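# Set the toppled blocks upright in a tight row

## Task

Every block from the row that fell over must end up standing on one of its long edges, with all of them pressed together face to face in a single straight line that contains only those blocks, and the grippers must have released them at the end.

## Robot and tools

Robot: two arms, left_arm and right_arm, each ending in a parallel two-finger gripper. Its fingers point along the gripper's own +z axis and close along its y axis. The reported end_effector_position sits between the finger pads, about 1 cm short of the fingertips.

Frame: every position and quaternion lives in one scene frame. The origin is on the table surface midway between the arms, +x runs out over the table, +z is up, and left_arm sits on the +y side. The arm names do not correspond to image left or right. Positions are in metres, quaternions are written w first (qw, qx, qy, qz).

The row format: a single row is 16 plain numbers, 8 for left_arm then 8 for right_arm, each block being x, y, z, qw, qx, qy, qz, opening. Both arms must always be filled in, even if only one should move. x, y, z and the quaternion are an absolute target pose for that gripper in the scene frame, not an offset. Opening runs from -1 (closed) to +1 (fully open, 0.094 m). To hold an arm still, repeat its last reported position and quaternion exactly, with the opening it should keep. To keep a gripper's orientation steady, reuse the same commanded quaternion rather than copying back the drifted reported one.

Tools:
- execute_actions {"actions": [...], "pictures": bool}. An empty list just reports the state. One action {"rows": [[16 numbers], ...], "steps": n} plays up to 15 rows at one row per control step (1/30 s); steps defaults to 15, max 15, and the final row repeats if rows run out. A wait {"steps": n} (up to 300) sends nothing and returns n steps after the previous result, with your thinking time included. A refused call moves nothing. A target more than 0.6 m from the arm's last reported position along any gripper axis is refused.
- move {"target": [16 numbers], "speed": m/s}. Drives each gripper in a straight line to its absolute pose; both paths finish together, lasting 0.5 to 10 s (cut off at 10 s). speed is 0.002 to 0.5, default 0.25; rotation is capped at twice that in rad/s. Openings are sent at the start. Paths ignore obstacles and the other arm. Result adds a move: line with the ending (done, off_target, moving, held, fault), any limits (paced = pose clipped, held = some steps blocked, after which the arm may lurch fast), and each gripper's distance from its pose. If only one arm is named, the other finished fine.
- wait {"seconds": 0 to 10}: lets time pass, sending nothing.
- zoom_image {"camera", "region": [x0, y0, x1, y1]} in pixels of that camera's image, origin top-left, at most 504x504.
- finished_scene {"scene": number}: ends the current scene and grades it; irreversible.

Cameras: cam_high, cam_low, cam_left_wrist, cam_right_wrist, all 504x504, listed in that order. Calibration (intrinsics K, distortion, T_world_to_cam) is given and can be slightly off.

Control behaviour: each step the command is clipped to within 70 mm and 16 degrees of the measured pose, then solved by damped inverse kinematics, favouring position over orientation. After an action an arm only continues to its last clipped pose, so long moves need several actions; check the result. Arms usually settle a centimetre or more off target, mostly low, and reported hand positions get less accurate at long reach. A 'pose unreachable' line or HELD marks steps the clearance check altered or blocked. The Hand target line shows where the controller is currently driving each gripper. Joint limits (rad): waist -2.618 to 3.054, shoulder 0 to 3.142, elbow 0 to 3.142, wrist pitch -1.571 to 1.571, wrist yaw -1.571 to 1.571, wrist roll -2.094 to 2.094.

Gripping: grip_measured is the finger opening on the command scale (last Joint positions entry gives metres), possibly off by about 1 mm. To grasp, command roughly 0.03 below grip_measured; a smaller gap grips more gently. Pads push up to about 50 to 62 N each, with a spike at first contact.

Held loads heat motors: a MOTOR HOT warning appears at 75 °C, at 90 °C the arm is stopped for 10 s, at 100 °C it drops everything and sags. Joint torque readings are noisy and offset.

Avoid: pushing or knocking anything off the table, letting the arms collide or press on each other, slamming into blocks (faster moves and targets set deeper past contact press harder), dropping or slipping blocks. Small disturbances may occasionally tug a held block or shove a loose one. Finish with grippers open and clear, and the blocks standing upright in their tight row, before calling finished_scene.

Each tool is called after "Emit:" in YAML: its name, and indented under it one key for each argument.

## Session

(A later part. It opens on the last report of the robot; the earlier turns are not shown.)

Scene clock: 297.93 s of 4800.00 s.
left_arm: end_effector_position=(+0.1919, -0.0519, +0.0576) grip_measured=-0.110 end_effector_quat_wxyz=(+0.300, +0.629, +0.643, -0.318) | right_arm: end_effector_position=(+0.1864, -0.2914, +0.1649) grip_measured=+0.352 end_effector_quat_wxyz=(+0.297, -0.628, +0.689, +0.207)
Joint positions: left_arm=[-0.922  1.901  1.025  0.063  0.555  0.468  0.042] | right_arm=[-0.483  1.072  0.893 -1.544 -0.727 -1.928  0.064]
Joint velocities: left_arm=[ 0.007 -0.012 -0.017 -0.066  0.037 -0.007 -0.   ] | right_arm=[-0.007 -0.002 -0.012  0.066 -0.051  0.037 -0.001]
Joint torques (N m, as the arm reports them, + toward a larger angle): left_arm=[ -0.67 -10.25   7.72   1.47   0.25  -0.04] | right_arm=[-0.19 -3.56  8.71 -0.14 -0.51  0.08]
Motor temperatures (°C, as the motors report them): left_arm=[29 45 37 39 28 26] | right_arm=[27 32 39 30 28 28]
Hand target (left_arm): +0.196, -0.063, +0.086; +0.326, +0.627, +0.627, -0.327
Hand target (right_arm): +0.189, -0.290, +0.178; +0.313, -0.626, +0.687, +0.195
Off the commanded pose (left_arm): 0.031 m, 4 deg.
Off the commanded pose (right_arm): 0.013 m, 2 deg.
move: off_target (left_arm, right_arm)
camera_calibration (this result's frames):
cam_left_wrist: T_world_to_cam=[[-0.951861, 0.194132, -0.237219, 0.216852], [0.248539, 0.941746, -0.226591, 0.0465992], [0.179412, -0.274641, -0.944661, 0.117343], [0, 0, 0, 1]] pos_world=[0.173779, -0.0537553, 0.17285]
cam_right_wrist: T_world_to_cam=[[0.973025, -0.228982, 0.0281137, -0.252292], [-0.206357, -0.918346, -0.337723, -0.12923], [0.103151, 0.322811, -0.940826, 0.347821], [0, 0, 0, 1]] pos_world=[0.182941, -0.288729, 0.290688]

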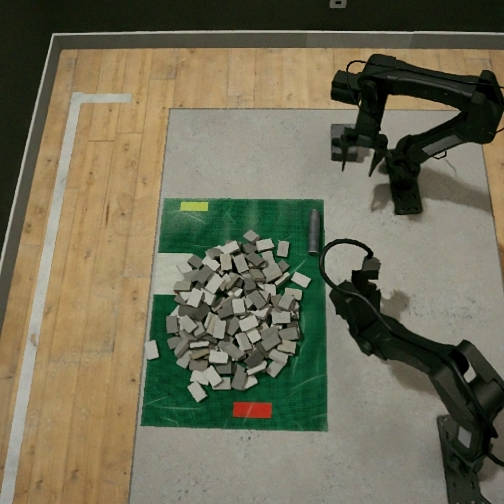

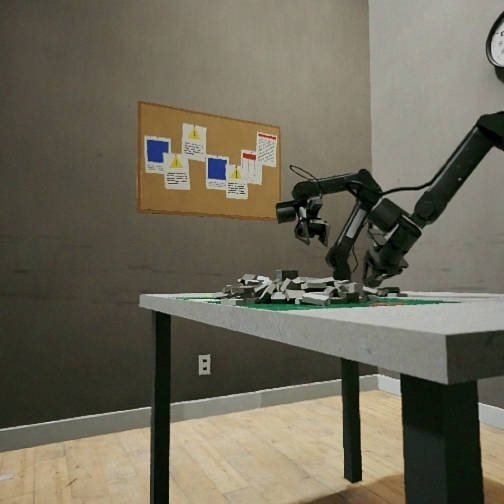

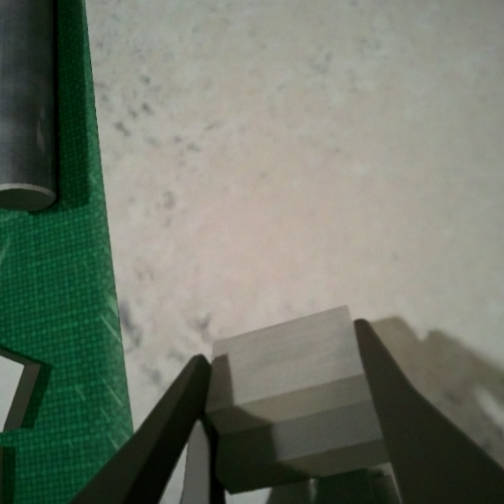

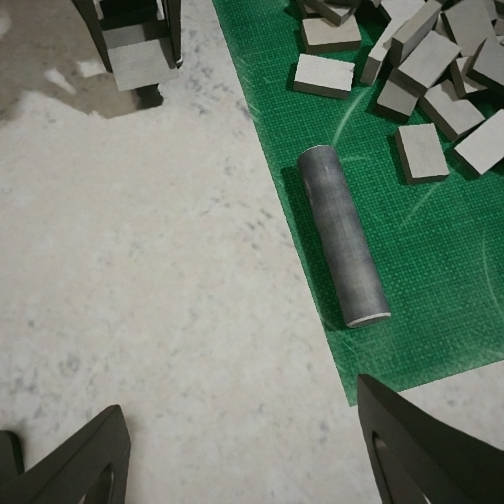

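Emit:
move:
  target: [0.204,-0.057,0.042,0.3265,0.6272,0.6272,-0.3265,-0.14,0.189,-0.290,0.178,0.313,-0.626,0.687,0.195,0.35]
  speed: 0.02

Scene clock: 305.50 s of 4800.00 s.
left_arm: end_effector_position=(+0.2048, -0.0566, +0.0391) grip_measured=-0.110 end_effector_quat_wxyz=(+0.315, +0.625, +0.641, -0.316) | right_arm: end_effector_position=(+0.1864, -0.2914, +0.1649) grip_measured=+0.352 end_effector_quat_wxyz=(+0.297, -0.628, +0.689, +0.207)
Joint positions: left_arm=[-0.908  1.977  1.025  0.164  0.553  0.472  0.042] | right_arm=[-0.483  1.072  0.893 -1.544 -0.727 -1.928  0.064]
Joint velocities: left_arm=[-0.002 -0.007  0.002  0.081 -0.022 -0.051  0.   ] | right_arm=[-0.002  0.002  0.002  0.007 -0.051  0.007 -0.001]
Joint torques (N m, as the arm reports them, + toward a larger angle): left_arm=[ 0.78 -8.17  3.71  1.79  0.46  0.11] | right_arm=[-0.19 -3.53  8.72 -0.14 -0.52  0.08]
Motor temperatures (°C, as the motors report them): left_arm=[29 45 37 39 28 26] | right_arm=[27 32 39 30 28 28]
Hand target (left_arm): +0.204, -0.057, +0.042; +0.326, +0.628, +0.628, -0.326
Hand target (right_arm): +0.189, -0.290, +0.178; +0.313, -0.626, +0.687, +0.195
Off the commanded pose (left_arm): 0.003 m, 2 deg.
Off the commanded pose (right_arm): 0.013 m, 2 deg.
After step 90, 2.67 s passed at rest.
move: off_target (right_arm)
camera_calibration (this result's frames):
cam_left_wrist: T_world_to_cam=[[-0.948953, 0.178211, -0.260249, 0.225047], [0.241956, 0.940607, -0.23815, 0.0454105], [0.202351, -0.288962, -0.935711, 0.0904335], [0, 0, 0, 1]] pos_world=[0.184272, -0.0566875, 0.154002]
cam_right_wrist: T_world_to_cam=[[0.973025, -0.228982, 0.0281137, -0.252292], [-0.206357, -0.918346, -0.337723, -0.12923], [0.103151, 0.322811, -0.940826, 0.347821], [0, 0, 0, 1]] pos_world=[0.182941, -0.288729, 0.290688]

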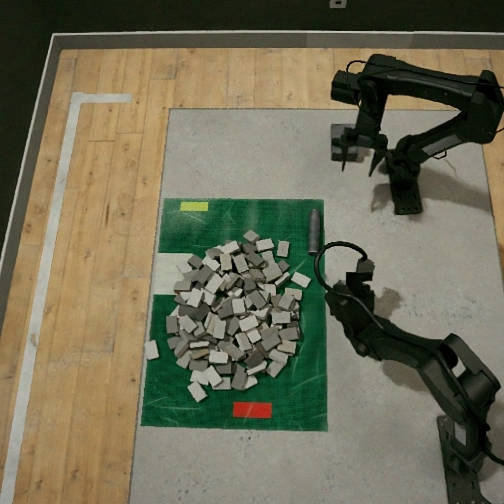

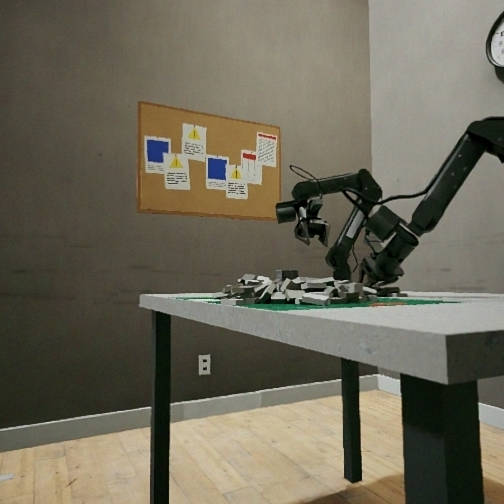

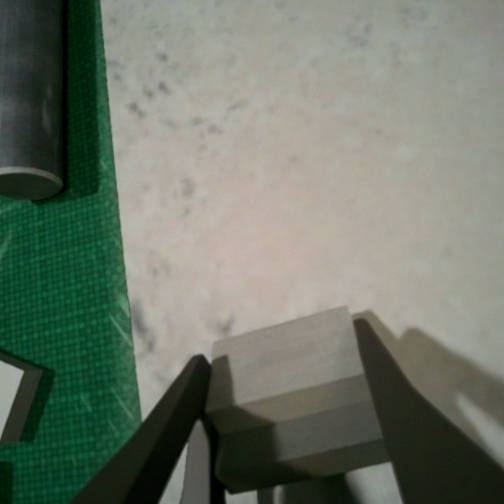

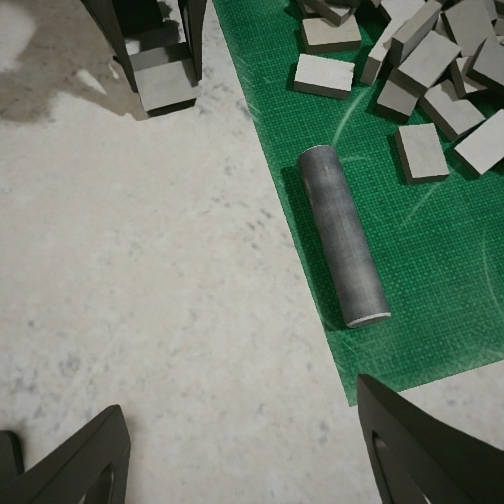

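Emit:
move:
  target: [0.202,-0.054,0.0365,0.3265,0.6272,0.6272,-0.3265,-0.14,0.189,-0.290,0.178,0.313,-0.626,0.687,0.195,0.35]
  speed: 0.005

Scene clock: 312.70 s of 4800.00 s.
left_arm: end_effector_position=(+0.2016, -0.0535, +0.0343) grip_measured=-0.110 end_effector_quat_wxyz=(+0.317, +0.626, +0.638, -0.317) | right_arm: end_effector_position=(+0.1865, -0.2913, +0.1649) grip_measured=+0.352 end_effector_quat_wxyz=(+0.297, -0.628, +0.689, +0.207)
Joint positions: left_arm=[-0.908  1.977  0.993  0.203  0.556  0.473  0.042] | right_arm=[-0.483  1.072  0.893 -1.544 -0.727 -1.928  0.064]
Joint velocities: left_arm=[ 0.007  0.012  0.002 -0.007  0.066 -0.022 -0.   ] | right_arm=[-0.022  0.017  0.012 -0.037  0.066 -0.066  0.001]
Joint torques (N m, as the arm reports them, + toward a larger angle): left_arm=[ 0.92 -7.89  4.17  1.75  0.44  0.16] | right_arm=[-0.21 -3.51  8.76 -0.14 -0.5   0.09]
Motor temperatures (°C, as the motors report them): left_arm=[29 45 37 40 28 26] | right_arm=[27 32 39 30 28 28]
Hand target (left_arm): +0.202, -0.054, +0.036; +0.326, +0.628, +0.627, -0.326
Hand target (right_arm): +0.189, -0.290, +0.178; +0.313, -0.626, +0.687, +0.195
Off the commanded pose (left_arm): 0.002 m, 2 deg.
Off the commanded pose (right_arm): 0.013 m, 2 deg.
move: off_target (right_arm)
camera_calibration (this result's frames):
cam_left_wrist: T_world_to_cam=[[-0.947481, 0.178849, -0.265128, 0.220027], [0.245094, 0.938626, -0.242712, 0.0415161], [0.205448, -0.294946, -0.933165, 0.0864148], [0, 0, 0, 1]] pos_world=[0.180543, -0.0528321, 0.149051]
cam_right_wrist: T_world_to_cam=[[0.973007, -0.229049, 0.0281739, -0.252334], [-0.206362, -0.918217, -0.338073, -0.129073], [0.103305, 0.323133, -0.940698, 0.34789], [0, 0, 0, 1]] pos_world=[0.182949, -0.288728, 0.290733]

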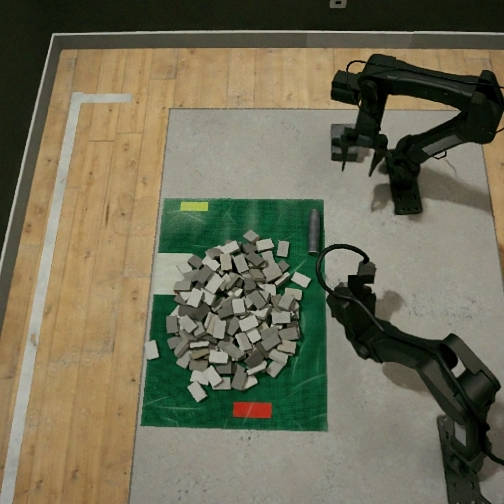

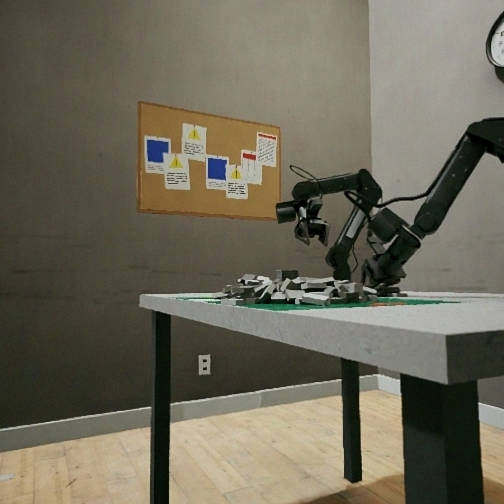

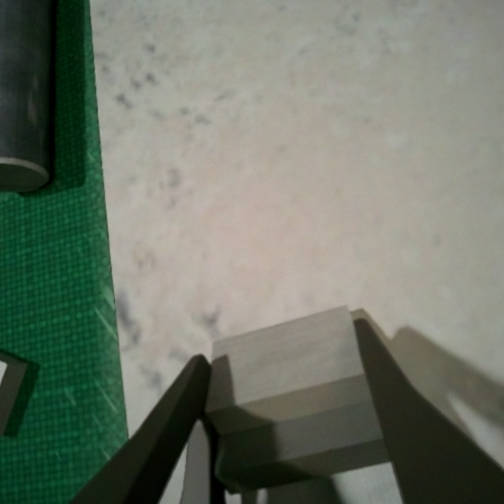

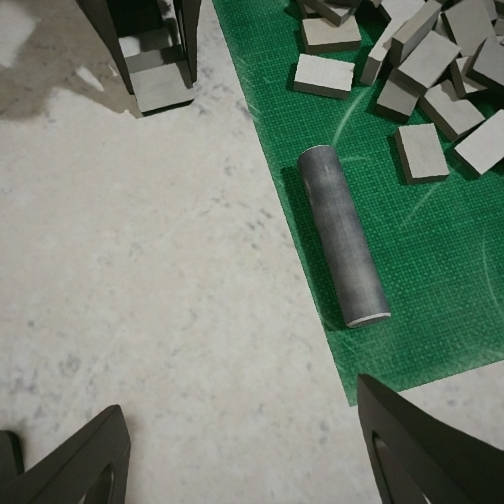

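Near the original placement. Release slowly.

Emit:
execute_actions:
  actions:
    - {"rows":[[0.202,-0.054,0.0365,0.3265,0.6272,0.6272,-0.3265,-0.125,0.189,-0.290,0.178,0.313,-0.626,0.687,0.195,0.35],[0.202,-0.054,0.0365,0.3265,0.6272,0.6272,-0.3265,-0.115,0.189,-0.290,0.178,0.313,-0.626,0.687,0.195,0.35],[0.202,-0.054,0.0365,0.3265,0.6272,0.6272,-0.3265,-0.105,0.189,-0.290,0.178,0.313,-0.626,0.687,0.195,0.35],[0.202,-0.054,0.0365,0.3265,0.6272,0.6272,-0.3265,-0.095,0.189,-0.290,0.178,0.313,-0.626,0.687,0.195,0.35],[0.202,-0.054,0.0365,0.3265,0.6272,0.6272,-0.3265,-0.085,0.189,-0.290,0.178,0.313,-0.626,0.687,0.195,0.35],[0.202,-0.054,0.0365,0.3265,0.6272,0.6272,-0.3265,-0.07,0.189,-0.290,0.178,0.313,-0.626,0.687,0.195,0.35],[0.202,-0.054,0.0365,0.3265,0.6272,0.6272,-0.3265,-0.05,0.189,-0.290,0.178,0.313,-0.626,0.687,0.195,0.35],[0.202,-0.054,0.0365,0.3265,0.6272,0.6272,-0.3265,-0.02,0.189,-0.290,0.178,0.313,-0.626,0.687,0.195,0.35],[0.202,-0.054,0.0365,0.3265,0.6272,0.6272,-0.3265,0.02,0.189,-0.290,0.178,0.313,-0.626,0.687,0.195,0.35],[0.202,-0.054,0.0365,0.3265,0.6272,0.6272,-0.3265,0.07,0.189,-0.290,0.178,0.313,-0.626,0.687,0.195,0.35],[0.202,-0.054,0.0365,0.3265,0.6272,0.6272,-0.3265,0.12,0.189,-0.290,0.178,0.313,-0.626,0.687,0.195,0.35],[0.202,-0.054,0.0365,0.3265,0.6272,0.6272,-0.3265,0.15,0.189,-0.290,0.178,0.313,-0.626,0.687,0.195,0.35]],"steps":15}
  pictures: false

Emit:
move:
  target: [0.202,-0.060,0.052,0.3265,0.6272,0.6272,-0.3265,0.15,0.189,-0.290,0.178,0.313,-0.626,0.687,0.195,0.35]
  speed: 0.006

Scene clock: 320.97 s of 4800.00 s.
left_arm: end_effector_position=(+0.2021, -0.0562, +0.0380) grip_measured=+0.147 end_effector_quat_wxyz=(+0.325, +0.626, +0.632, -0.321) | right_arm: end_effector_position=(+0.1865, -0.2913, +0.1649) grip_measured=+0.352 end_effector_quat_wxyz=(+0.297, -0.628, +0.689, +0.207)
Joint positions: left_arm=[-0.908  1.977  0.993  0.223  0.565  0.473  0.054] | right_arm=[-0.483  1.072  0.893 -1.544 -0.727 -1.928  0.064]
Joint velocities: left_arm=[-0.002 -0.002  0.012 -0.051 -0.037 -0.051  0.001] | right_arm=[ 0.002 -0.007 -0.002 -0.037  0.037 -0.051  0.001]
Joint torques (N m, as the arm reports them, + toward a larger angle): left_arm=[ 0.87 -7.88  4.17  1.59  0.35  0.13] | right_arm=[-0.19 -3.62  8.72 -0.15 -0.51  0.09]
Motor temperatures (°C, as the motors report them): left_arm=[29 44 36 40 28 26] | right_arm=[27 32 39 30 28 28]
Hand target (left_arm): +0.202, -0.054, +0.037; +0.327, +0.627, +0.627, -0.326
Hand target (right_arm): +0.189, -0.290, +0.178; +0.313, -0.626, +0.687, +0.195
Off the commanded pose (left_arm): 0.003 m, 1 deg.
Off the commanded pose (right_arm): 0.013 m, 2 deg.
Steps of this call (steps 1 to 90: nothing new was sent; then 4.77 s passed at rest; steps 91 to 105: all 15 steps of this action). Readings (end_effector_position):
91: left_arm (+0.2016, -0.0535, +0.0343) | right_arm (+0.1865, -0.2913, +0.1649)
92: left_arm (+0.2016, -0.0535, +0.0343) | right_arm (+0.1865, -0.2913, +0.1649)
94: left_arm (+0.2015, -0.0535, +0.0343) | right_arm (+0.1865, -0.2913, +0.1649)
98: left_arm (+0.2015, -0.0543, +0.0354) | right_arm (+0.1865, -0.2913, +0.1649)
105: the state above

Scene clock: 324.83 s of 4800.00 s.
left_arm: end_effector_position=(+0.2001, -0.0542, +0.0353) grip_measured=+0.148 end_effector_quat_wxyz=(+0.317, +0.626, +0.636, -0.321) | right_arm: end_effector_position=(+0.1864, -0.2914, +0.1649) grip_measured=+0.352 end_effector_quat_wxyz=(+0.297, -0.628, +0.689, +0.207)
Joint positions: left_arm=[-0.908  1.977  0.993  0.205  0.566  0.473  0.054] | right_arm=[-0.483  1.072  0.893 -1.544 -0.727 -1.928  0.064]
Joint velocities: left_arm=[ 0.002 -0.012 -0.007 -0.037 -0.007 -0.037 -0.001] | right_arm=[ 0.002  0.002  0.007 -0.037  0.066 -0.007  0.   ]
Joint torques (N m, as the arm reports them, + toward a larger angle): left_arm=[ -0.12 -10.09   6.42   1.26   0.26   0.05] | right_arm=[-0.21 -3.46  8.73 -0.13 -0.51  0.08]
Motor temperatures (°C, as the motors report them): left_arm=[29 45 36 40 28 26] | right_arm=[27 32 39 30 28 28]
Hand target (left_arm): +0.202, -0.060, +0.052; +0.327, +0.627, +0.627, -0.327
Hand target (right_arm): +0.189, -0.290, +0.178; +0.313, -0.626, +0.687, +0.195
Off the commanded pose (left_arm): 0.018 m, 2 deg.
Off the commanded pose (right_arm): 0.013 m, 2 deg.
move: off_target (left_arm, right_arm)
camera_calibration (this result's frames):
cam_left_wrist: T_world_to_cam=[[-0.947243, 0.184345, -0.262197, 0.219174], [0.251141, 0.935159, -0.249812, 0.0416912], [0.199144, -0.302481, -0.932119, 0.0882556], [0, 0, 0, 1]] pos_world=[0.179565, -0.0526958, 0.150146]
cam_right_wrist: T_world_to_cam=[[0.973025, -0.228982, 0.0281137, -0.252292], [-0.206357, -0.918346, -0.337723, -0.12923], [0.103151, 0.322811, -0.940826, 0.347821], [0, 0, 0, 1]] pos_world=[0.182941, -0.288729, 0.290688]

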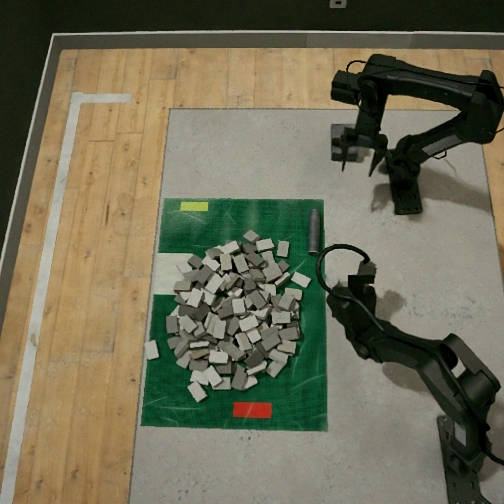

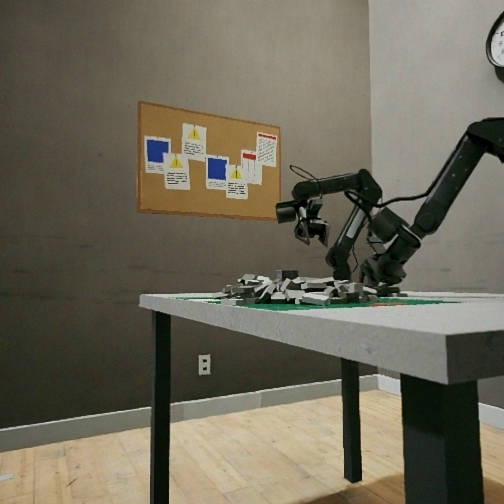

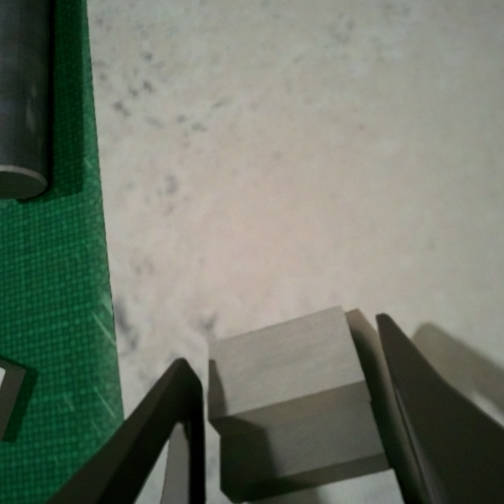

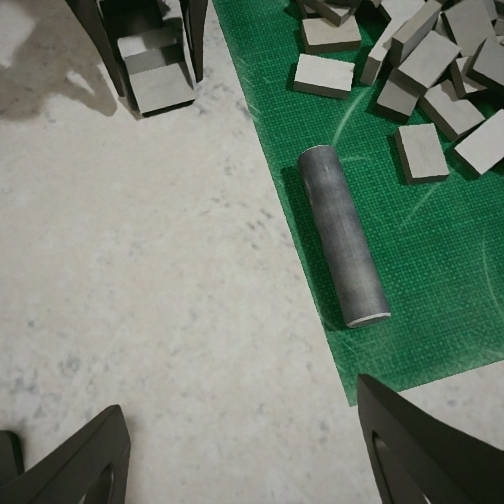

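Emit:
move:
  target: [0.206,-0.071,0.068,0.3265,0.6272,0.6272,-0.3265,0.15,0.189,-0.290,0.178,0.313,-0.626,0.687,0.195,0.35]
  speed: 0.008

Scene clock: 333.50 s of 4800.00 s.
left_arm: end_effector_position=(+0.2042, -0.0619, +0.0495) grip_measured=+0.148 end_effector_quat_wxyz=(+0.315, +0.628, +0.635, -0.322) | right_arm: end_effector_position=(+0.1865, -0.2913, +0.1649) grip_measured=+0.352 end_effector_quat_wxyz=(+0.297, -0.628, +0.689, +0.207)
Joint positions: left_arm=[-0.913  1.967  1.053  0.133  0.566  0.473  0.054] | right_arm=[-0.483  1.072  0.893 -1.544 -0.727 -1.928  0.064]
Joint velocities: left_arm=[-0.017 -0.017  0.007  0.051  0.051  0.022  0.001] | right_arm=[-0.017  0.002  0.017 -0.066  0.007 -0.022 -0.001]
Joint torques (N m, as the arm reports them, + toward a larger angle): left_arm=[-0.83 -9.91  7.25  1.24  0.18 -0.05] | right_arm=[-0.22 -3.58  8.82 -0.15 -0.51  0.09]
Motor temperatures (°C, as the motors report them): left_arm=[29 46 37 39 28 26] | right_arm=[27 32 39 30 28 28]
Hand target (left_arm): +0.205, -0.070, +0.068; +0.327, +0.627, +0.627, -0.327
Hand target (right_arm): +0.189, -0.290, +0.178; +0.313, -0.626, +0.687, +0.195
Off the commanded pose (left_arm): 0.021 m, 2 deg.
Off the commanded pose (right_arm): 0.013 m, 2 deg.
After step 90, 0.63 s passed at rest.
move: off_target (left_arm, right_arm)
camera_calibration (this result's frames):
cam_left_wrist: T_world_to_cam=[[-0.946726, 0.188617, -0.261023, 0.228355], [0.254811, 0.934381, -0.249004, 0.050508], [0.196929, -0.30225, -0.932665, 0.0988649], [0, 0, 0, 1]] pos_world=[0.183851, -0.0603834, 0.164391]
cam_right_wrist: T_world_to_cam=[[0.973007, -0.229049, 0.0281739, -0.252334], [-0.206362, -0.918217, -0.338073, -0.129073], [0.103305, 0.323133, -0.940698, 0.34789], [0, 0, 0, 1]] pos_world=[0.182949, -0.288728, 0.290733]

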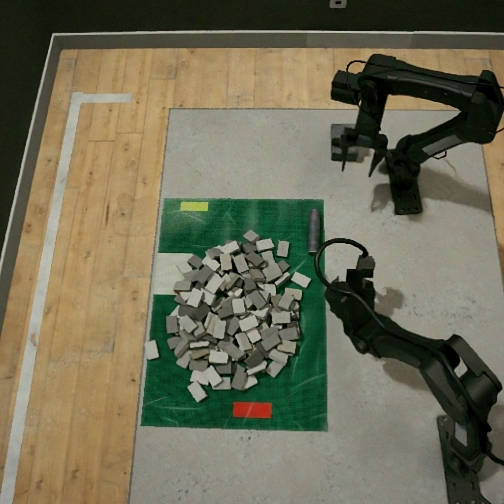

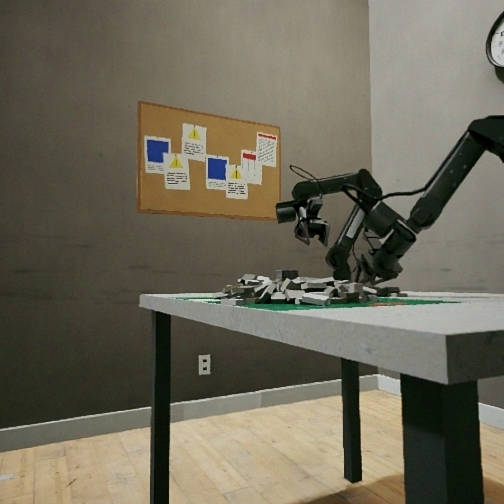

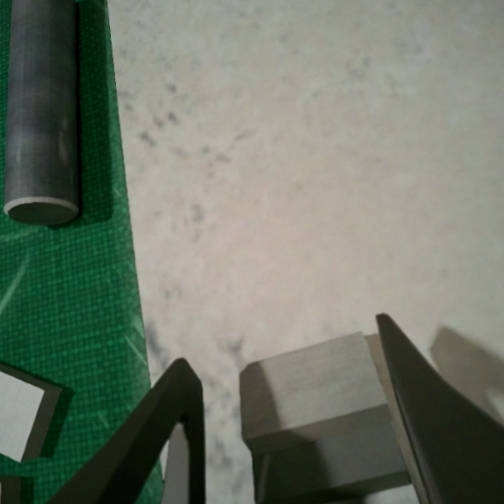

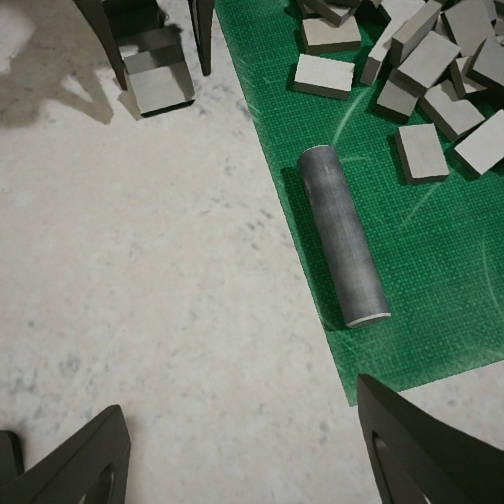

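Emit:
move:
  target: [0.199,-0.058,0.043,0.3265,0.6272,0.6272,-0.3265,0.25,0.189,-0.290,0.178,0.313,-0.626,0.687,0.195,0.35]
  speed: 0.006

Scene clock: 340.10 s of 4800.00 s.
left_arm: end_effector_position=(+0.2023, -0.0597, +0.0453) grip_measured=+0.247 end_effector_quat_wxyz=(+0.328, +0.627, +0.628, -0.323) | right_arm: end_effector_position=(+0.1865, -0.2913, +0.1649) grip_measured=+0.352 end_effector_quat_wxyz=(+0.297, -0.628, +0.689, +0.207)
Joint positions: left_arm=[-0.913  1.967  1.008  0.206  0.566  0.473  0.059] | right_arm=[-0.483  1.072  0.893 -1.544 -0.727 -1.928  0.064]
Joint velocities: left_arm=[ 0.002  0.002 -0.022  0.037 -0.066 -0.037 -0.001] | right_arm=[ 0.002  0.017 -0.002 -0.022  0.007 -0.022 -0.001]
Joint torques (N m, as the arm reports them, + toward a larger angle): left_arm=[-0.02 -8.11  3.89  1.62  0.25  0.02] | right_arm=[-0.26 -3.51  8.82 -0.14 -0.53  0.12]
Motor temperatures (°C, as the motors report them): left_arm=[29 46 37 39 28 26] | right_arm=[27 32 39 30 28 28]
Hand target (left_arm): +0.199, -0.058, +0.043; +0.326, +0.627, +0.627, -0.326
Hand target (right_arm): +0.189, -0.290, +0.178; +0.313, -0.626, +0.687, +0.195
Off the commanded pose (left_arm): 0.004 m, 1 deg.
Off the commanded pose (right_arm): 0.013 m, 2 deg.
move: off_target (right_arm)
camera_calibration (this result's frames):
cam_left_wrist: T_world_to_cam=[[-0.941632, 0.182877, -0.282638, 0.224655], [0.259616, 0.928967, -0.263857, 0.0473212], [0.214308, -0.321833, -0.922223, 0.0908611], [0, 0, 0, 1]] pos_world=[0.179785, -0.0558018, 0.159776]
cam_right_wrist: T_world_to_cam=[[0.973007, -0.229049, 0.0281739, -0.252334], [-0.206362, -0.918217, -0.338073, -0.129073], [0.103305, 0.323133, -0.940698, 0.34789], [0, 0, 0, 1]] pos_world=[0.182949, -0.288728, 0.290733]

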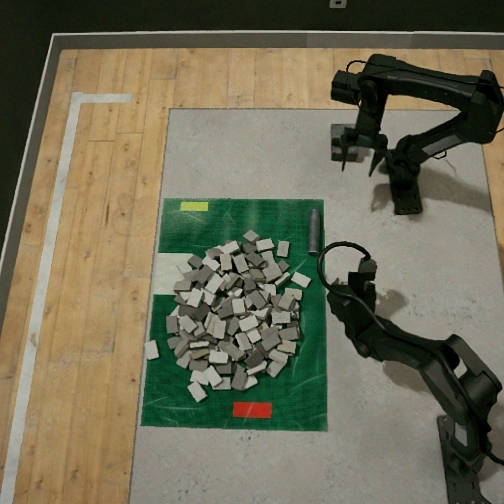

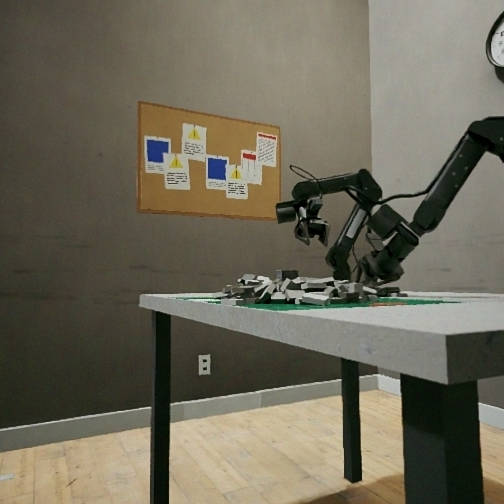

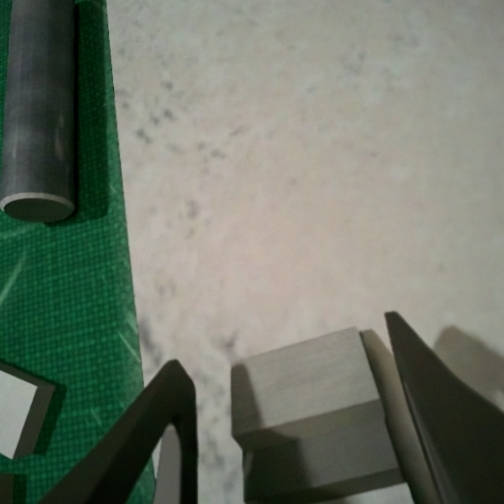

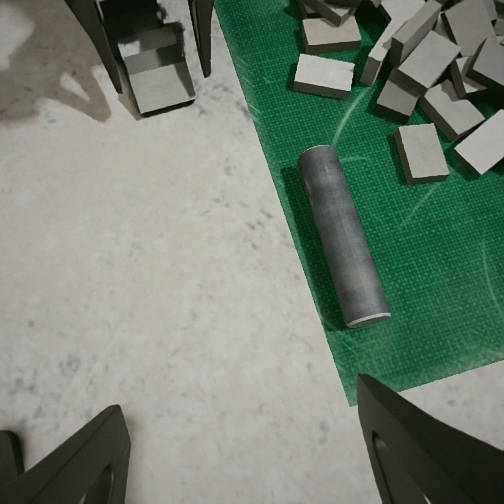

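Emit:
move:
  target: [0.198,-0.0565,0.0390,0.3265,0.6272,0.6272,-0.3265,0.25,0.189,-0.290,0.178,0.313,-0.626,0.687,0.195,0.35]
  speed: 0.004

Scene clock: 347.60 s of 4800.00 s.
left_arm: end_effector_position=(+0.2014, -0.0587, +0.0438) grip_measured=+0.247 end_effector_quat_wxyz=(+0.331, +0.627, +0.627, -0.323) | right_arm: end_effector_position=(+0.1864, -0.2914, +0.1649) grip_measured=+0.352 end_effector_quat_wxyz=(+0.297, -0.628, +0.689, +0.207)
Joint positions: left_arm=[-0.913  1.967  0.995  0.226  0.566  0.473  0.059] | right_arm=[-0.483  1.072  0.893 -1.544 -0.727 -1.928  0.064]
Joint velocities: left_arm=[ 0.012 -0.002 -0.017  0.051  0.066 -0.022 -0.001] | right_arm=[-0.002  0.007 -0.012  0.007  0.007 -0.007 -0.   ]
Joint torques (N m, as the arm reports them, + toward a larger angle): left_arm=[ 0.06 -7.83  3.93  1.55  0.26  0.04] | right_arm=[-0.18 -3.55  8.82 -0.13 -0.49  0.09]
Motor temperatures (°C, as the motors report them): left_arm=[29 45 36 39 28 26] | right_arm=[27 32 38 30 28 28]
Hand target (left_arm): +0.198, -0.057, +0.039; +0.326, +0.627, +0.627, -0.326
Hand target (right_arm): +0.189, -0.290, +0.178; +0.313, -0.626, +0.687, +0.195
Off the commanded pose (left_arm): 0.006 m, 1 deg.
Off the commanded pose (right_arm): 0.013 m, 2 deg.
move: off_target (right_arm)
camera_calibration (this result's frames):
cam_left_wrist: T_world_to_cam=[[-0.940405, 0.181494, -0.287573, 0.223099], [0.260759, 0.927679, -0.267239, 0.0460655], [0.218273, -0.3263, -0.91972, 0.0887714], [0, 0, 0, 1]] pos_world=[0.178415, -0.054259, 0.158113]
cam_right_wrist: T_world_to_cam=[[0.973025, -0.228982, 0.0281137, -0.252292], [-0.206357, -0.918346, -0.337723, -0.12923], [0.103151, 0.322811, -0.940826, 0.347821], [0, 0, 0, 1]] pos_world=[0.182941, -0.288729, 0.290688]

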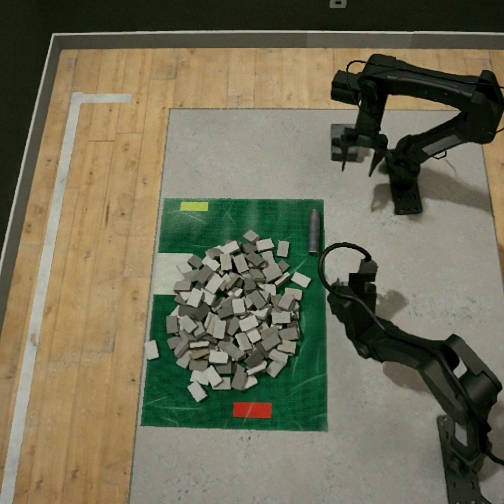

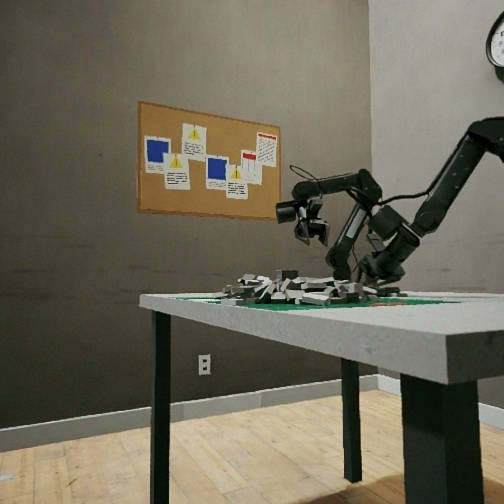

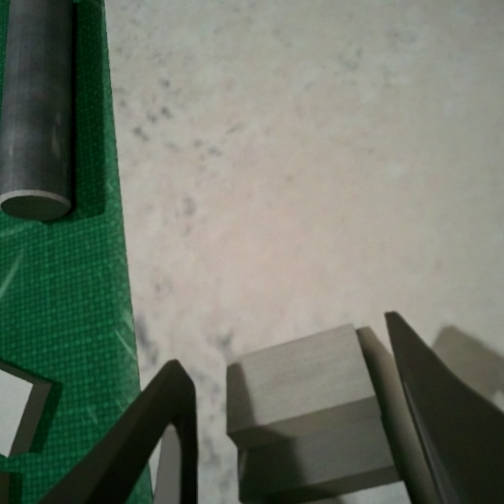

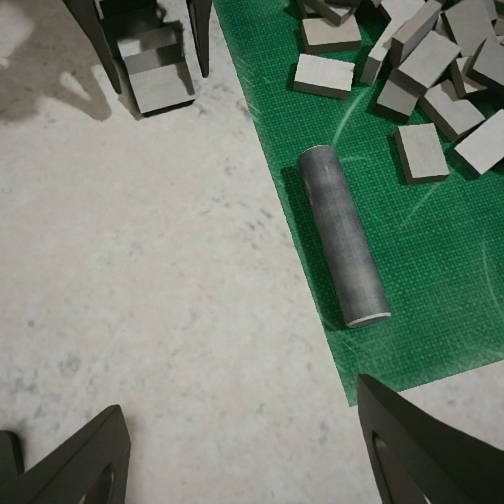

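Emit:
execute_actions:
  actions:
    - {"rows":[[0.198,-0.0565,0.039,0.3265,0.6272,0.6272,-0.3265,0.15,0.189,-0.290,0.178,0.313,-0.626,0.687,0.195,0.35],[0.198,-0.0565,0.039,0.3265,0.6272,0.6272,-0.3265,0.08,0.189,-0.290,0.178,0.313,-0.626,0.687,0.195,0.35],[0.198,-0.0565,0.039,0.3265,0.6272,0.6272,-0.3265,0.02,0.189,-0.290,0.178,0.313,-0.626,0.687,0.195,0.35],[0.198,-0.0565,0.039,0.3265,0.6272,0.6272,-0.3265,-0.02,0.189,-0.290,0.178,0.313,-0.626,0.687,0.195,0.35],[0.198,-0.0565,0.039,0.3265,0.6272,0.6272,-0.3265,-0.05,0.189,-0.290,0.178,0.313,-0.626,0.687,0.195,0.35],[0.198,-0.0565,0.039,0.3265,0.6272,0.6272,-0.3265,-0.07,0.189,-0.290,0.178,0.313,-0.626,0.687,0.195,0.35],[0.198,-0.0565,0.039,0.3265,0.6272,0.6272,-0.3265,-0.09,0.189,-0.290,0.178,0.313,-0.626,0.687,0.195,0.35],[0.198,-0.0565,0.039,0.3265,0.6272,0.6272,-0.3265,-0.10,0.189,-0.290,0.178,0.313,-0.626,0.687,0.195,0.35],[0.198,-0.0565,0.039,0.3265,0.6272,0.6272,-0.3265,-0.11,0.189,-0.290,0.178,0.313,-0.626,0.687,0.195,0.35],[0.198,-0.0565,0.039,0.3265,0.6272,0.6272,-0.3265,-0.12,0.189,-0.290,0.178,0.313,-0.626,0.687,0.195,0.35],[0.198,-0.0565,0.039,0.3265,0.6272,0.6272,-0.3265,-0.13,0.189,-0.290,0.178,0.313,-0.626,0.687,0.195,0.35],[0.198,-0.0565,0.039,0.3265,0.6272,0.6272,-0.3265,-0.14,0.189,-0.290,0.178,0.313,-0.626,0.687,0.195,0.35]],"steps":15}

Scene clock: 358.33 s of 4800.00 s.
left_arm: end_effector_position=(+0.2014, -0.0587, +0.0438) grip_measured=-0.137 end_effector_quat_wxyz=(+0.331, +0.627, +0.627, -0.323) | right_arm: end_effector_position=(+0.1865, -0.2913, +0.1649) grip_measured=+0.352 end_effector_quat_wxyz=(+0.297, -0.628, +0.689, +0.207)
Joint positions: left_arm=[-0.913  1.967  0.995  0.226  0.566  0.473  0.041] | right_arm=[-0.483  1.072  0.893 -1.544 -0.727 -1.928  0.064]
Joint velocities: left_arm=[ 0.007 -0.007 -0.002 -0.037  0.066 -0.022 -0.   ] | right_arm=[ 0.007  0.012 -0.007 -0.051 -0.037 -0.037  0.001]
Joint torques (N m, as the arm reports them, + toward a larger angle): left_arm=[ 0.07 -7.75  3.87  1.59  0.25  0.03] | right_arm=[-0.17 -3.51  8.73 -0.13 -0.51  0.09]
Motor temperatures (°C, as the motors report them): left_arm=[29 44 36 39 28 26] | right_arm=[27 32 39 30 28 28]
Hand target (left_arm): +0.198, -0.057, +0.039; +0.326, +0.627, +0.627, -0.326
Hand target (right_arm): +0.189, -0.290, +0.178; +0.313, -0.626, +0.687, +0.195
Off the commanded pose (left_arm): 0.006 m, 1 deg.
Off the commanded pose (right_arm): 0.013 m, 2 deg.
Steps of this call (steps 1 to 90: nothing new was sent; then 7.23 s passed at rest; steps 91 to 105: all 15 steps of this action). Readings (end_effector_position):
91: left_arm (+0.2014, -0.0587, +0.0438) | right_arm (+0.1865, -0.2913, +0.1649)
92: left_arm (+0.2014, -0.0587, +0.0438) | right_arm (+0.1865, -0.2913, +0.1649)
94: left_arm (+0.2014, -0.0587, +0.0438) | right_arm (+0.1865, -0.2913, +0.1649)
98: left_arm (+0.2014, -0.0587, +0.0438) | right_arm (+0.1865, -0.2913, +0.1649)
105: the state above
camera_calibration (this result's frames):
cam_left_wrist: T_world_to_cam=[[-0.940405, 0.181494, -0.287573, 0.223099], [0.260759, 0.927679, -0.267239, 0.0460655], [0.218273, -0.3263, -0.91972, 0.0887714], [0, 0, 0, 1]] pos_world=[0.178415, -0.054259, 0.158113]
cam_right_wrist: T_world_to_cam=[[0.973007, -0.229049, 0.0281739, -0.252334], [-0.206362, -0.918217, -0.338073, -0.129073], [0.103305, 0.323133, -0.940698, 0.34789], [0, 0, 0, 1]] pos_world=[0.182949, -0.288728, 0.290733]

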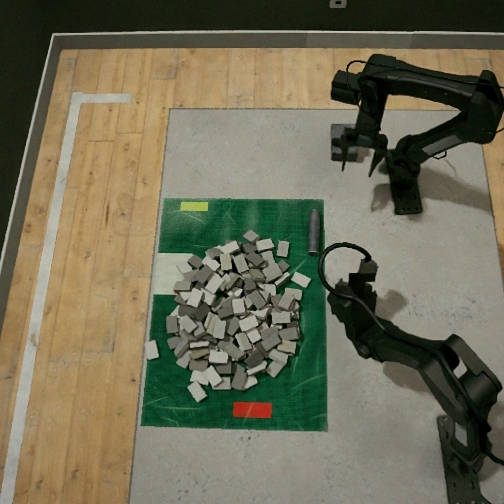

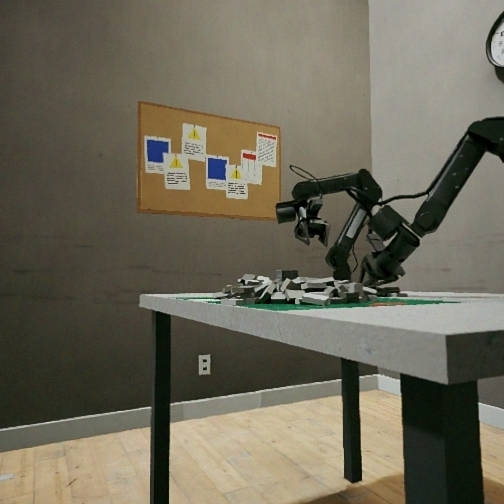

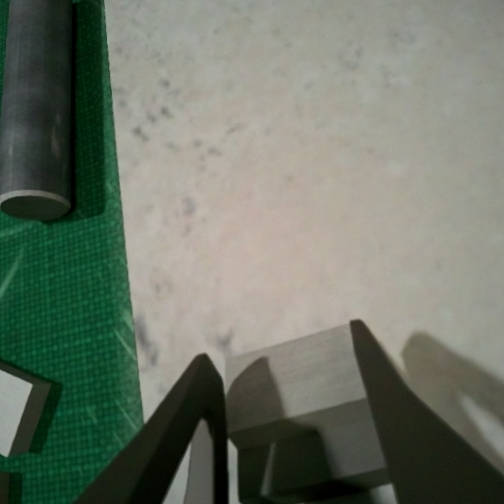

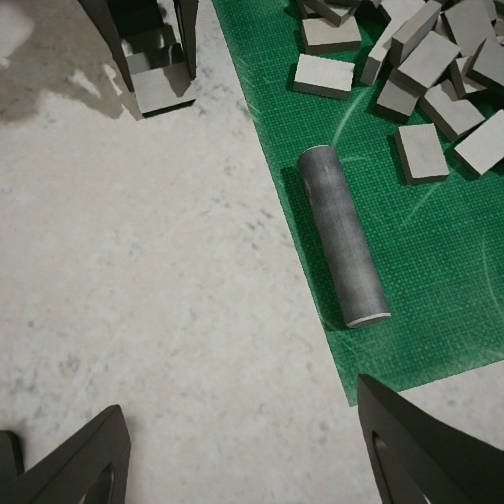

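Emit:
move:
  target: [0.197,-0.0545,0.0325,0.3265,0.6272,0.6272,-0.3265,0.2,0.189,-0.290,0.178,0.313,-0.626,0.687,0.195,0.35]
  speed: 0.004

Scene clock: 368.27 s of 4800.00 s.
left_arm: end_effector_position=(+0.2009, -0.0581, +0.0398) grip_measured=+0.198 end_effector_quat_wxyz=(+0.333, +0.627, +0.626, -0.323) | right_arm: end_effector_position=(+0.1865, -0.2913, +0.1649) grip_measured=+0.352 end_effector_quat_wxyz=(+0.297, -0.628, +0.689, +0.207)
Joint positions: left_arm=[-0.913  1.975  0.982  0.253  0.566  0.473  0.056] | right_arm=[-0.483  1.072  0.893 -1.544 -0.727 -1.928  0.064]
Joint velocities: left_arm=[-0.007  0.012 -0.017  0.007 -0.007  0.081  0.   ] | right_arm=[-0.007 -0.007 -0.007  0.007  0.037  0.022 -0.   ]
Joint torques (N m, as the arm reports them, + toward a larger angle): left_arm=[ 0.23 -7.37  3.63  1.6   0.27  0.05] | right_arm=[-0.11 -3.51  8.8  -0.13 -0.51  0.09]
Motor temperatures (°C, as the motors report them): left_arm=[29 44 36 39 28 26] | right_arm=[27 32 39 30 28 28]
Hand target (left_arm): +0.197, -0.055, +0.032; +0.326, +0.627, +0.627, -0.326
Hand target (right_arm): +0.189, -0.290, +0.178; +0.313, -0.626, +0.687, +0.195
Off the commanded pose (left_arm): 0.009 m, 1 deg.
Off the commanded pose (right_arm): 0.013 m, 2 deg.
After step 90, 1.60 s passed at rest.
move: off_target (right_arm)
camera_calibration (this result's frames):
cam_left_wrist: T_world_to_cam=[[-0.939378, 0.180337, -0.291627, 0.221236], [0.261711, 0.926606, -0.270017, 0.044444], [0.221529, -0.32997, -0.91763, 0.0844864], [0, 0, 0, 1]] pos_world=[0.177476, -0.0532011, 0.154046]
cam_right_wrist: T_world_to_cam=[[0.973007, -0.229049, 0.0281739, -0.252334], [-0.206362, -0.918217, -0.338073, -0.129073], [0.103305, 0.323133, -0.940698, 0.34789], [0, 0, 0, 1]] pos_world=[0.182949, -0.288728, 0.290733]

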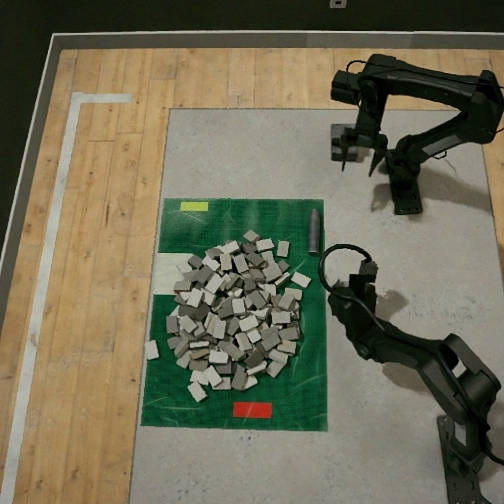

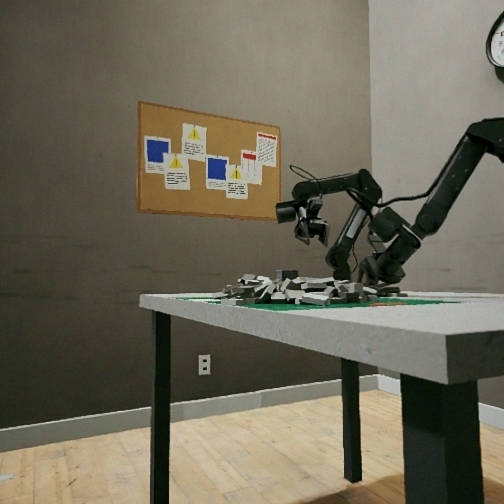

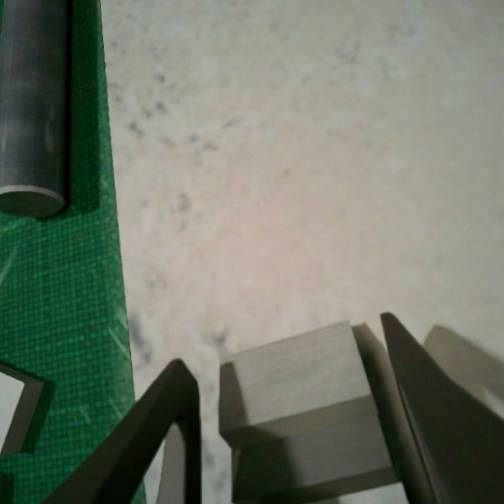

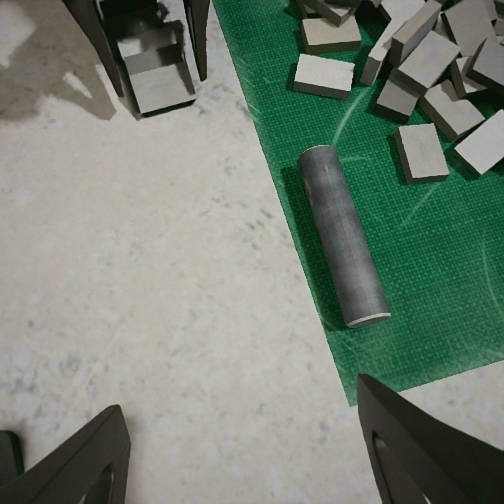

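Emit:
execute_actions:
  actions:
    - {"rows":[[0.197,-0.0545,0.0325,0.3265,0.6272,0.6272,-0.3265,0.12,0.189,-0.290,0.178,0.313,-0.626,0.687,0.195,0.35],[0.197,-0.0545,0.0325,0.3265,0.6272,0.6272,-0.3265,0.06,0.189,-0.290,0.178,0.313,-0.626,0.687,0.195,0.35],[0.197,-0.0545,0.0325,0.3265,0.6272,0.6272,-0.3265,0.01,0.189,-0.290,0.178,0.313,-0.626,0.687,0.195,0.35],[0.197,-0.0545,0.0325,0.3265,0.6272,0.6272,-0.3265,-0.03,0.189,-0.290,0.178,0.313,-0.626,0.687,0.195,0.35],[0.197,-0.0545,0.0325,0.3265,0.6272,0.6272,-0.3265,-0.06,0.189,-0.290,0.178,0.313,-0.626,0.687,0.195,0.35],[0.197,-0.0545,0.0325,0.3265,0.6272,0.6272,-0.3265,-0.08,0.189,-0.290,0.178,0.313,-0.626,0.687,0.195,0.35],[0.197,-0.0545,0.0325,0.3265,0.6272,0.6272,-0.3265,-0.09,0.189,-0.290,0.178,0.313,-0.626,0.687,0.195,0.35],[0.197,-0.0545,0.0325,0.3265,0.6272,0.6272,-0.3265,-0.10,0.189,-0.290,0.178,0.313,-0.626,0.687,0.195,0.35],[0.197,-0.0545,0.0325,0.3265,0.6272,0.6272,-0.3265,-0.11,0.189,-0.290,0.178,0.313,-0.626,0.687,0.195,0.35],[0.197,-0.0545,0.0325,0.3265,0.6272,0.6272,-0.3265,-0.12,0.189,-0.290,0.178,0.313,-0.626,0.687,0.195,0.35],[0.197,-0.0545,0.0325,0.3265,0.6272,0.6272,-0.3265,-0.13,0.189,-0.290,0.178,0.313,-0.626,0.687,0.195,0.35],[0.197,-0.0545,0.0325,0.3265,0.6272,0.6272,-0.3265,-0.14,0.189,-0.290,0.178,0.313,-0.626,0.687,0.195,0.35]],"steps":15}
  pictures: false

Scene clock: 375.30 s of 4800.00 s.
left_arm: end_effector_position=(+0.2009, -0.0582, +0.0399) grip_measured=-0.131 end_effector_quat_wxyz=(+0.333, +0.627, +0.625, -0.323) | right_arm: end_effector_position=(+0.1865, -0.2913, +0.1649) grip_measured=+0.352 end_effector_quat_wxyz=(+0.297, -0.628, +0.689, +0.207)
Joint positions: left_arm=[-0.913  1.975  0.982  0.253  0.566  0.473  0.041] | right_arm=[-0.483  1.072  0.893 -1.544 -0.727 -1.928  0.064]
Joint velocities: left_arm=[-0.007 -0.002  0.002  0.007  0.037  0.007  0.001] | right_arm=[-0.007 -0.007 -0.007  0.037  0.007  0.007 -0.001]
Joint torques (N m, as the arm reports them, + toward a larger angle): left_arm=[ 0.19 -7.4   3.59  1.6   0.28  0.06] | right_arm=[-0.28 -3.53  8.85 -0.14 -0.5   0.1 ]
Motor temperatures (°C, as the motors report them): left_arm=[29 44 35 40 28 26] | right_arm=[27 32 39 30 28 28]
Hand target (left_arm): +0.197, -0.055, +0.032; +0.326, +0.627, +0.627, -0.326
Hand target (right_arm): +0.189, -0.290, +0.178; +0.313, -0.626, +0.687, +0.195
Off the commanded pose (left_arm): 0.009 m, 1 deg.
Off the commanded pose (right_arm): 0.013 m, 2 deg.
Steps of this call (steps 1 to 90: nothing new was sent; then 3.53 s passed at rest; steps 91 to 105: all 15 steps of this action). Readings (end_effector_position):
91: left_arm (+0.2009, -0.0582, +0.0399) | right_arm (+0.1865, -0.2913, +0.1649)
92: left_arm (+0.2009, -0.0582, +0.0399) | right_arm (+0.1865, -0.2913, +0.1649)
94: left_arm (+0.2009, -0.0582, +0.0399) | right_arm (+0.1865, -0.2913, +0.1649)
98: left_arm (+0.2009, -0.0582, +0.0399) | right_arm (+0.1865, -0.2913, +0.1649)
105: the state above

Emit:
move:
  target: [0.197,-0.0525,0.0285,0.3265,0.6272,0.6272,-0.3265,0.2,0.189,-0.290,0.178,0.313,-0.626,0.687,0.195,0.35]
  speed: 0.004

Scene clock: 383.10 s of 4800.00 s.
left_arm: end_effector_position=(+0.1994, -0.0565, +0.0343) grip_measured=+0.198 end_effector_quat_wxyz=(+0.331, +0.627, +0.627, -0.323) | right_arm: end_effector_position=(+0.1865, -0.2913, +0.1649) grip_measured=+0.352 end_effector_quat_wxyz=(+0.297, -0.628, +0.689, +0.207)
Joint positions: left_arm=[-0.913  1.984  0.969  0.27   0.566  0.473  0.056] | right_arm=[-0.483  1.072  0.893 -1.544 -0.727 -1.928  0.064]
Joint velocities: left_arm=[ 0.002 -0.002 -0.017 -0.037 -0.051  0.037 -0.002] | right_arm=[-0.007 -0.012  0.002 -0.051  0.051 -0.007 -0.001]
Joint torques (N m, as the arm reports them, + toward a larger angle): left_arm=[ 0.62 -7.48  3.67  1.6   0.29  0.08] | right_arm=[-0.25 -3.48  8.79 -0.13 -0.54  0.09]
Motor temperatures (°C, as the motors report them): left_arm=[29 43 35 40 28 26] | right_arm=[27 32 39 29 28 28]
Hand target (left_arm): +0.197, -0.053, +0.028; +0.326, +0.627, +0.627, -0.326
Hand target (right_arm): +0.189, -0.290, +0.178; +0.313, -0.626, +0.687, +0.195
Off the commanded pose (left_arm): 0.007 m, 1 deg.
Off the commanded pose (right_arm): 0.013 m, 2 deg.
move: off_target (right_arm)
camera_calibration (this result's frames):
cam_left_wrist: T_world_to_cam=[[-0.940186, 0.181248, -0.288442, 0.218046], [0.260962, 0.92745, -0.267835, 0.0419251], [0.218971, -0.327087, -0.919274, 0.0810533], [0, 0, 0, 1]] pos_world=[0.176315, -0.0518923, 0.148633]
cam_right_wrist: T_world_to_cam=[[0.973007, -0.229049, 0.0281739, -0.252334], [-0.206362, -0.918217, -0.338073, -0.129073], [0.103305, 0.323133, -0.940698, 0.34789], [0, 0, 0, 1]] pos_world=[0.182949, -0.288728, 0.290733]

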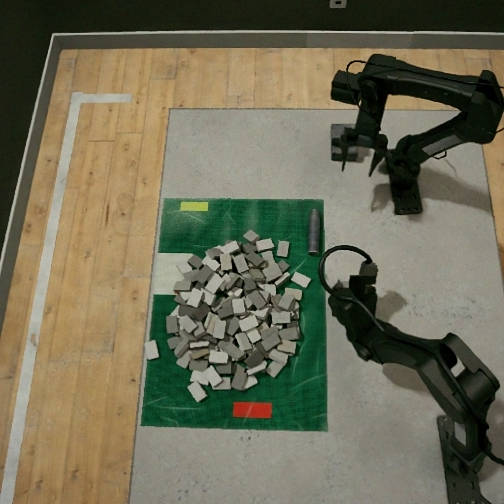

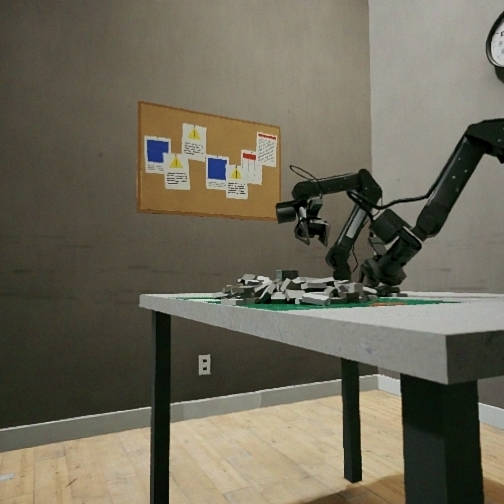

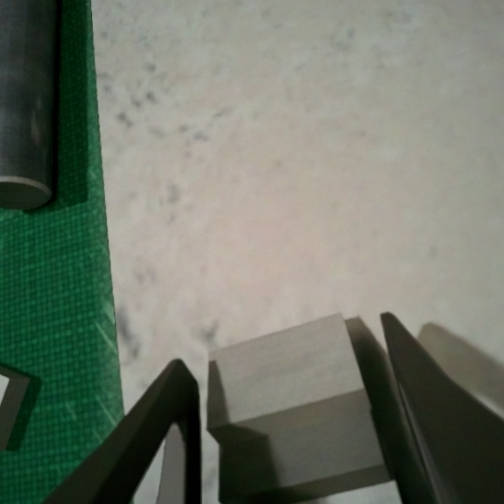

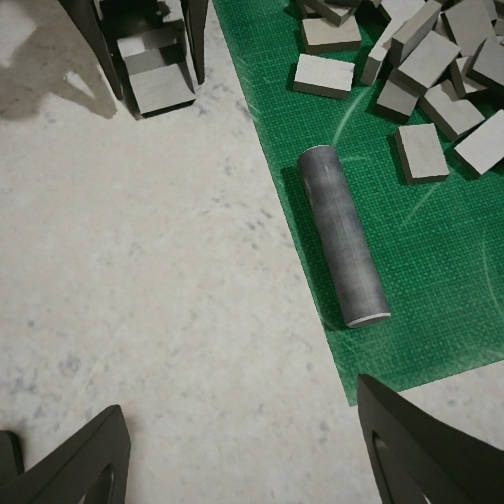

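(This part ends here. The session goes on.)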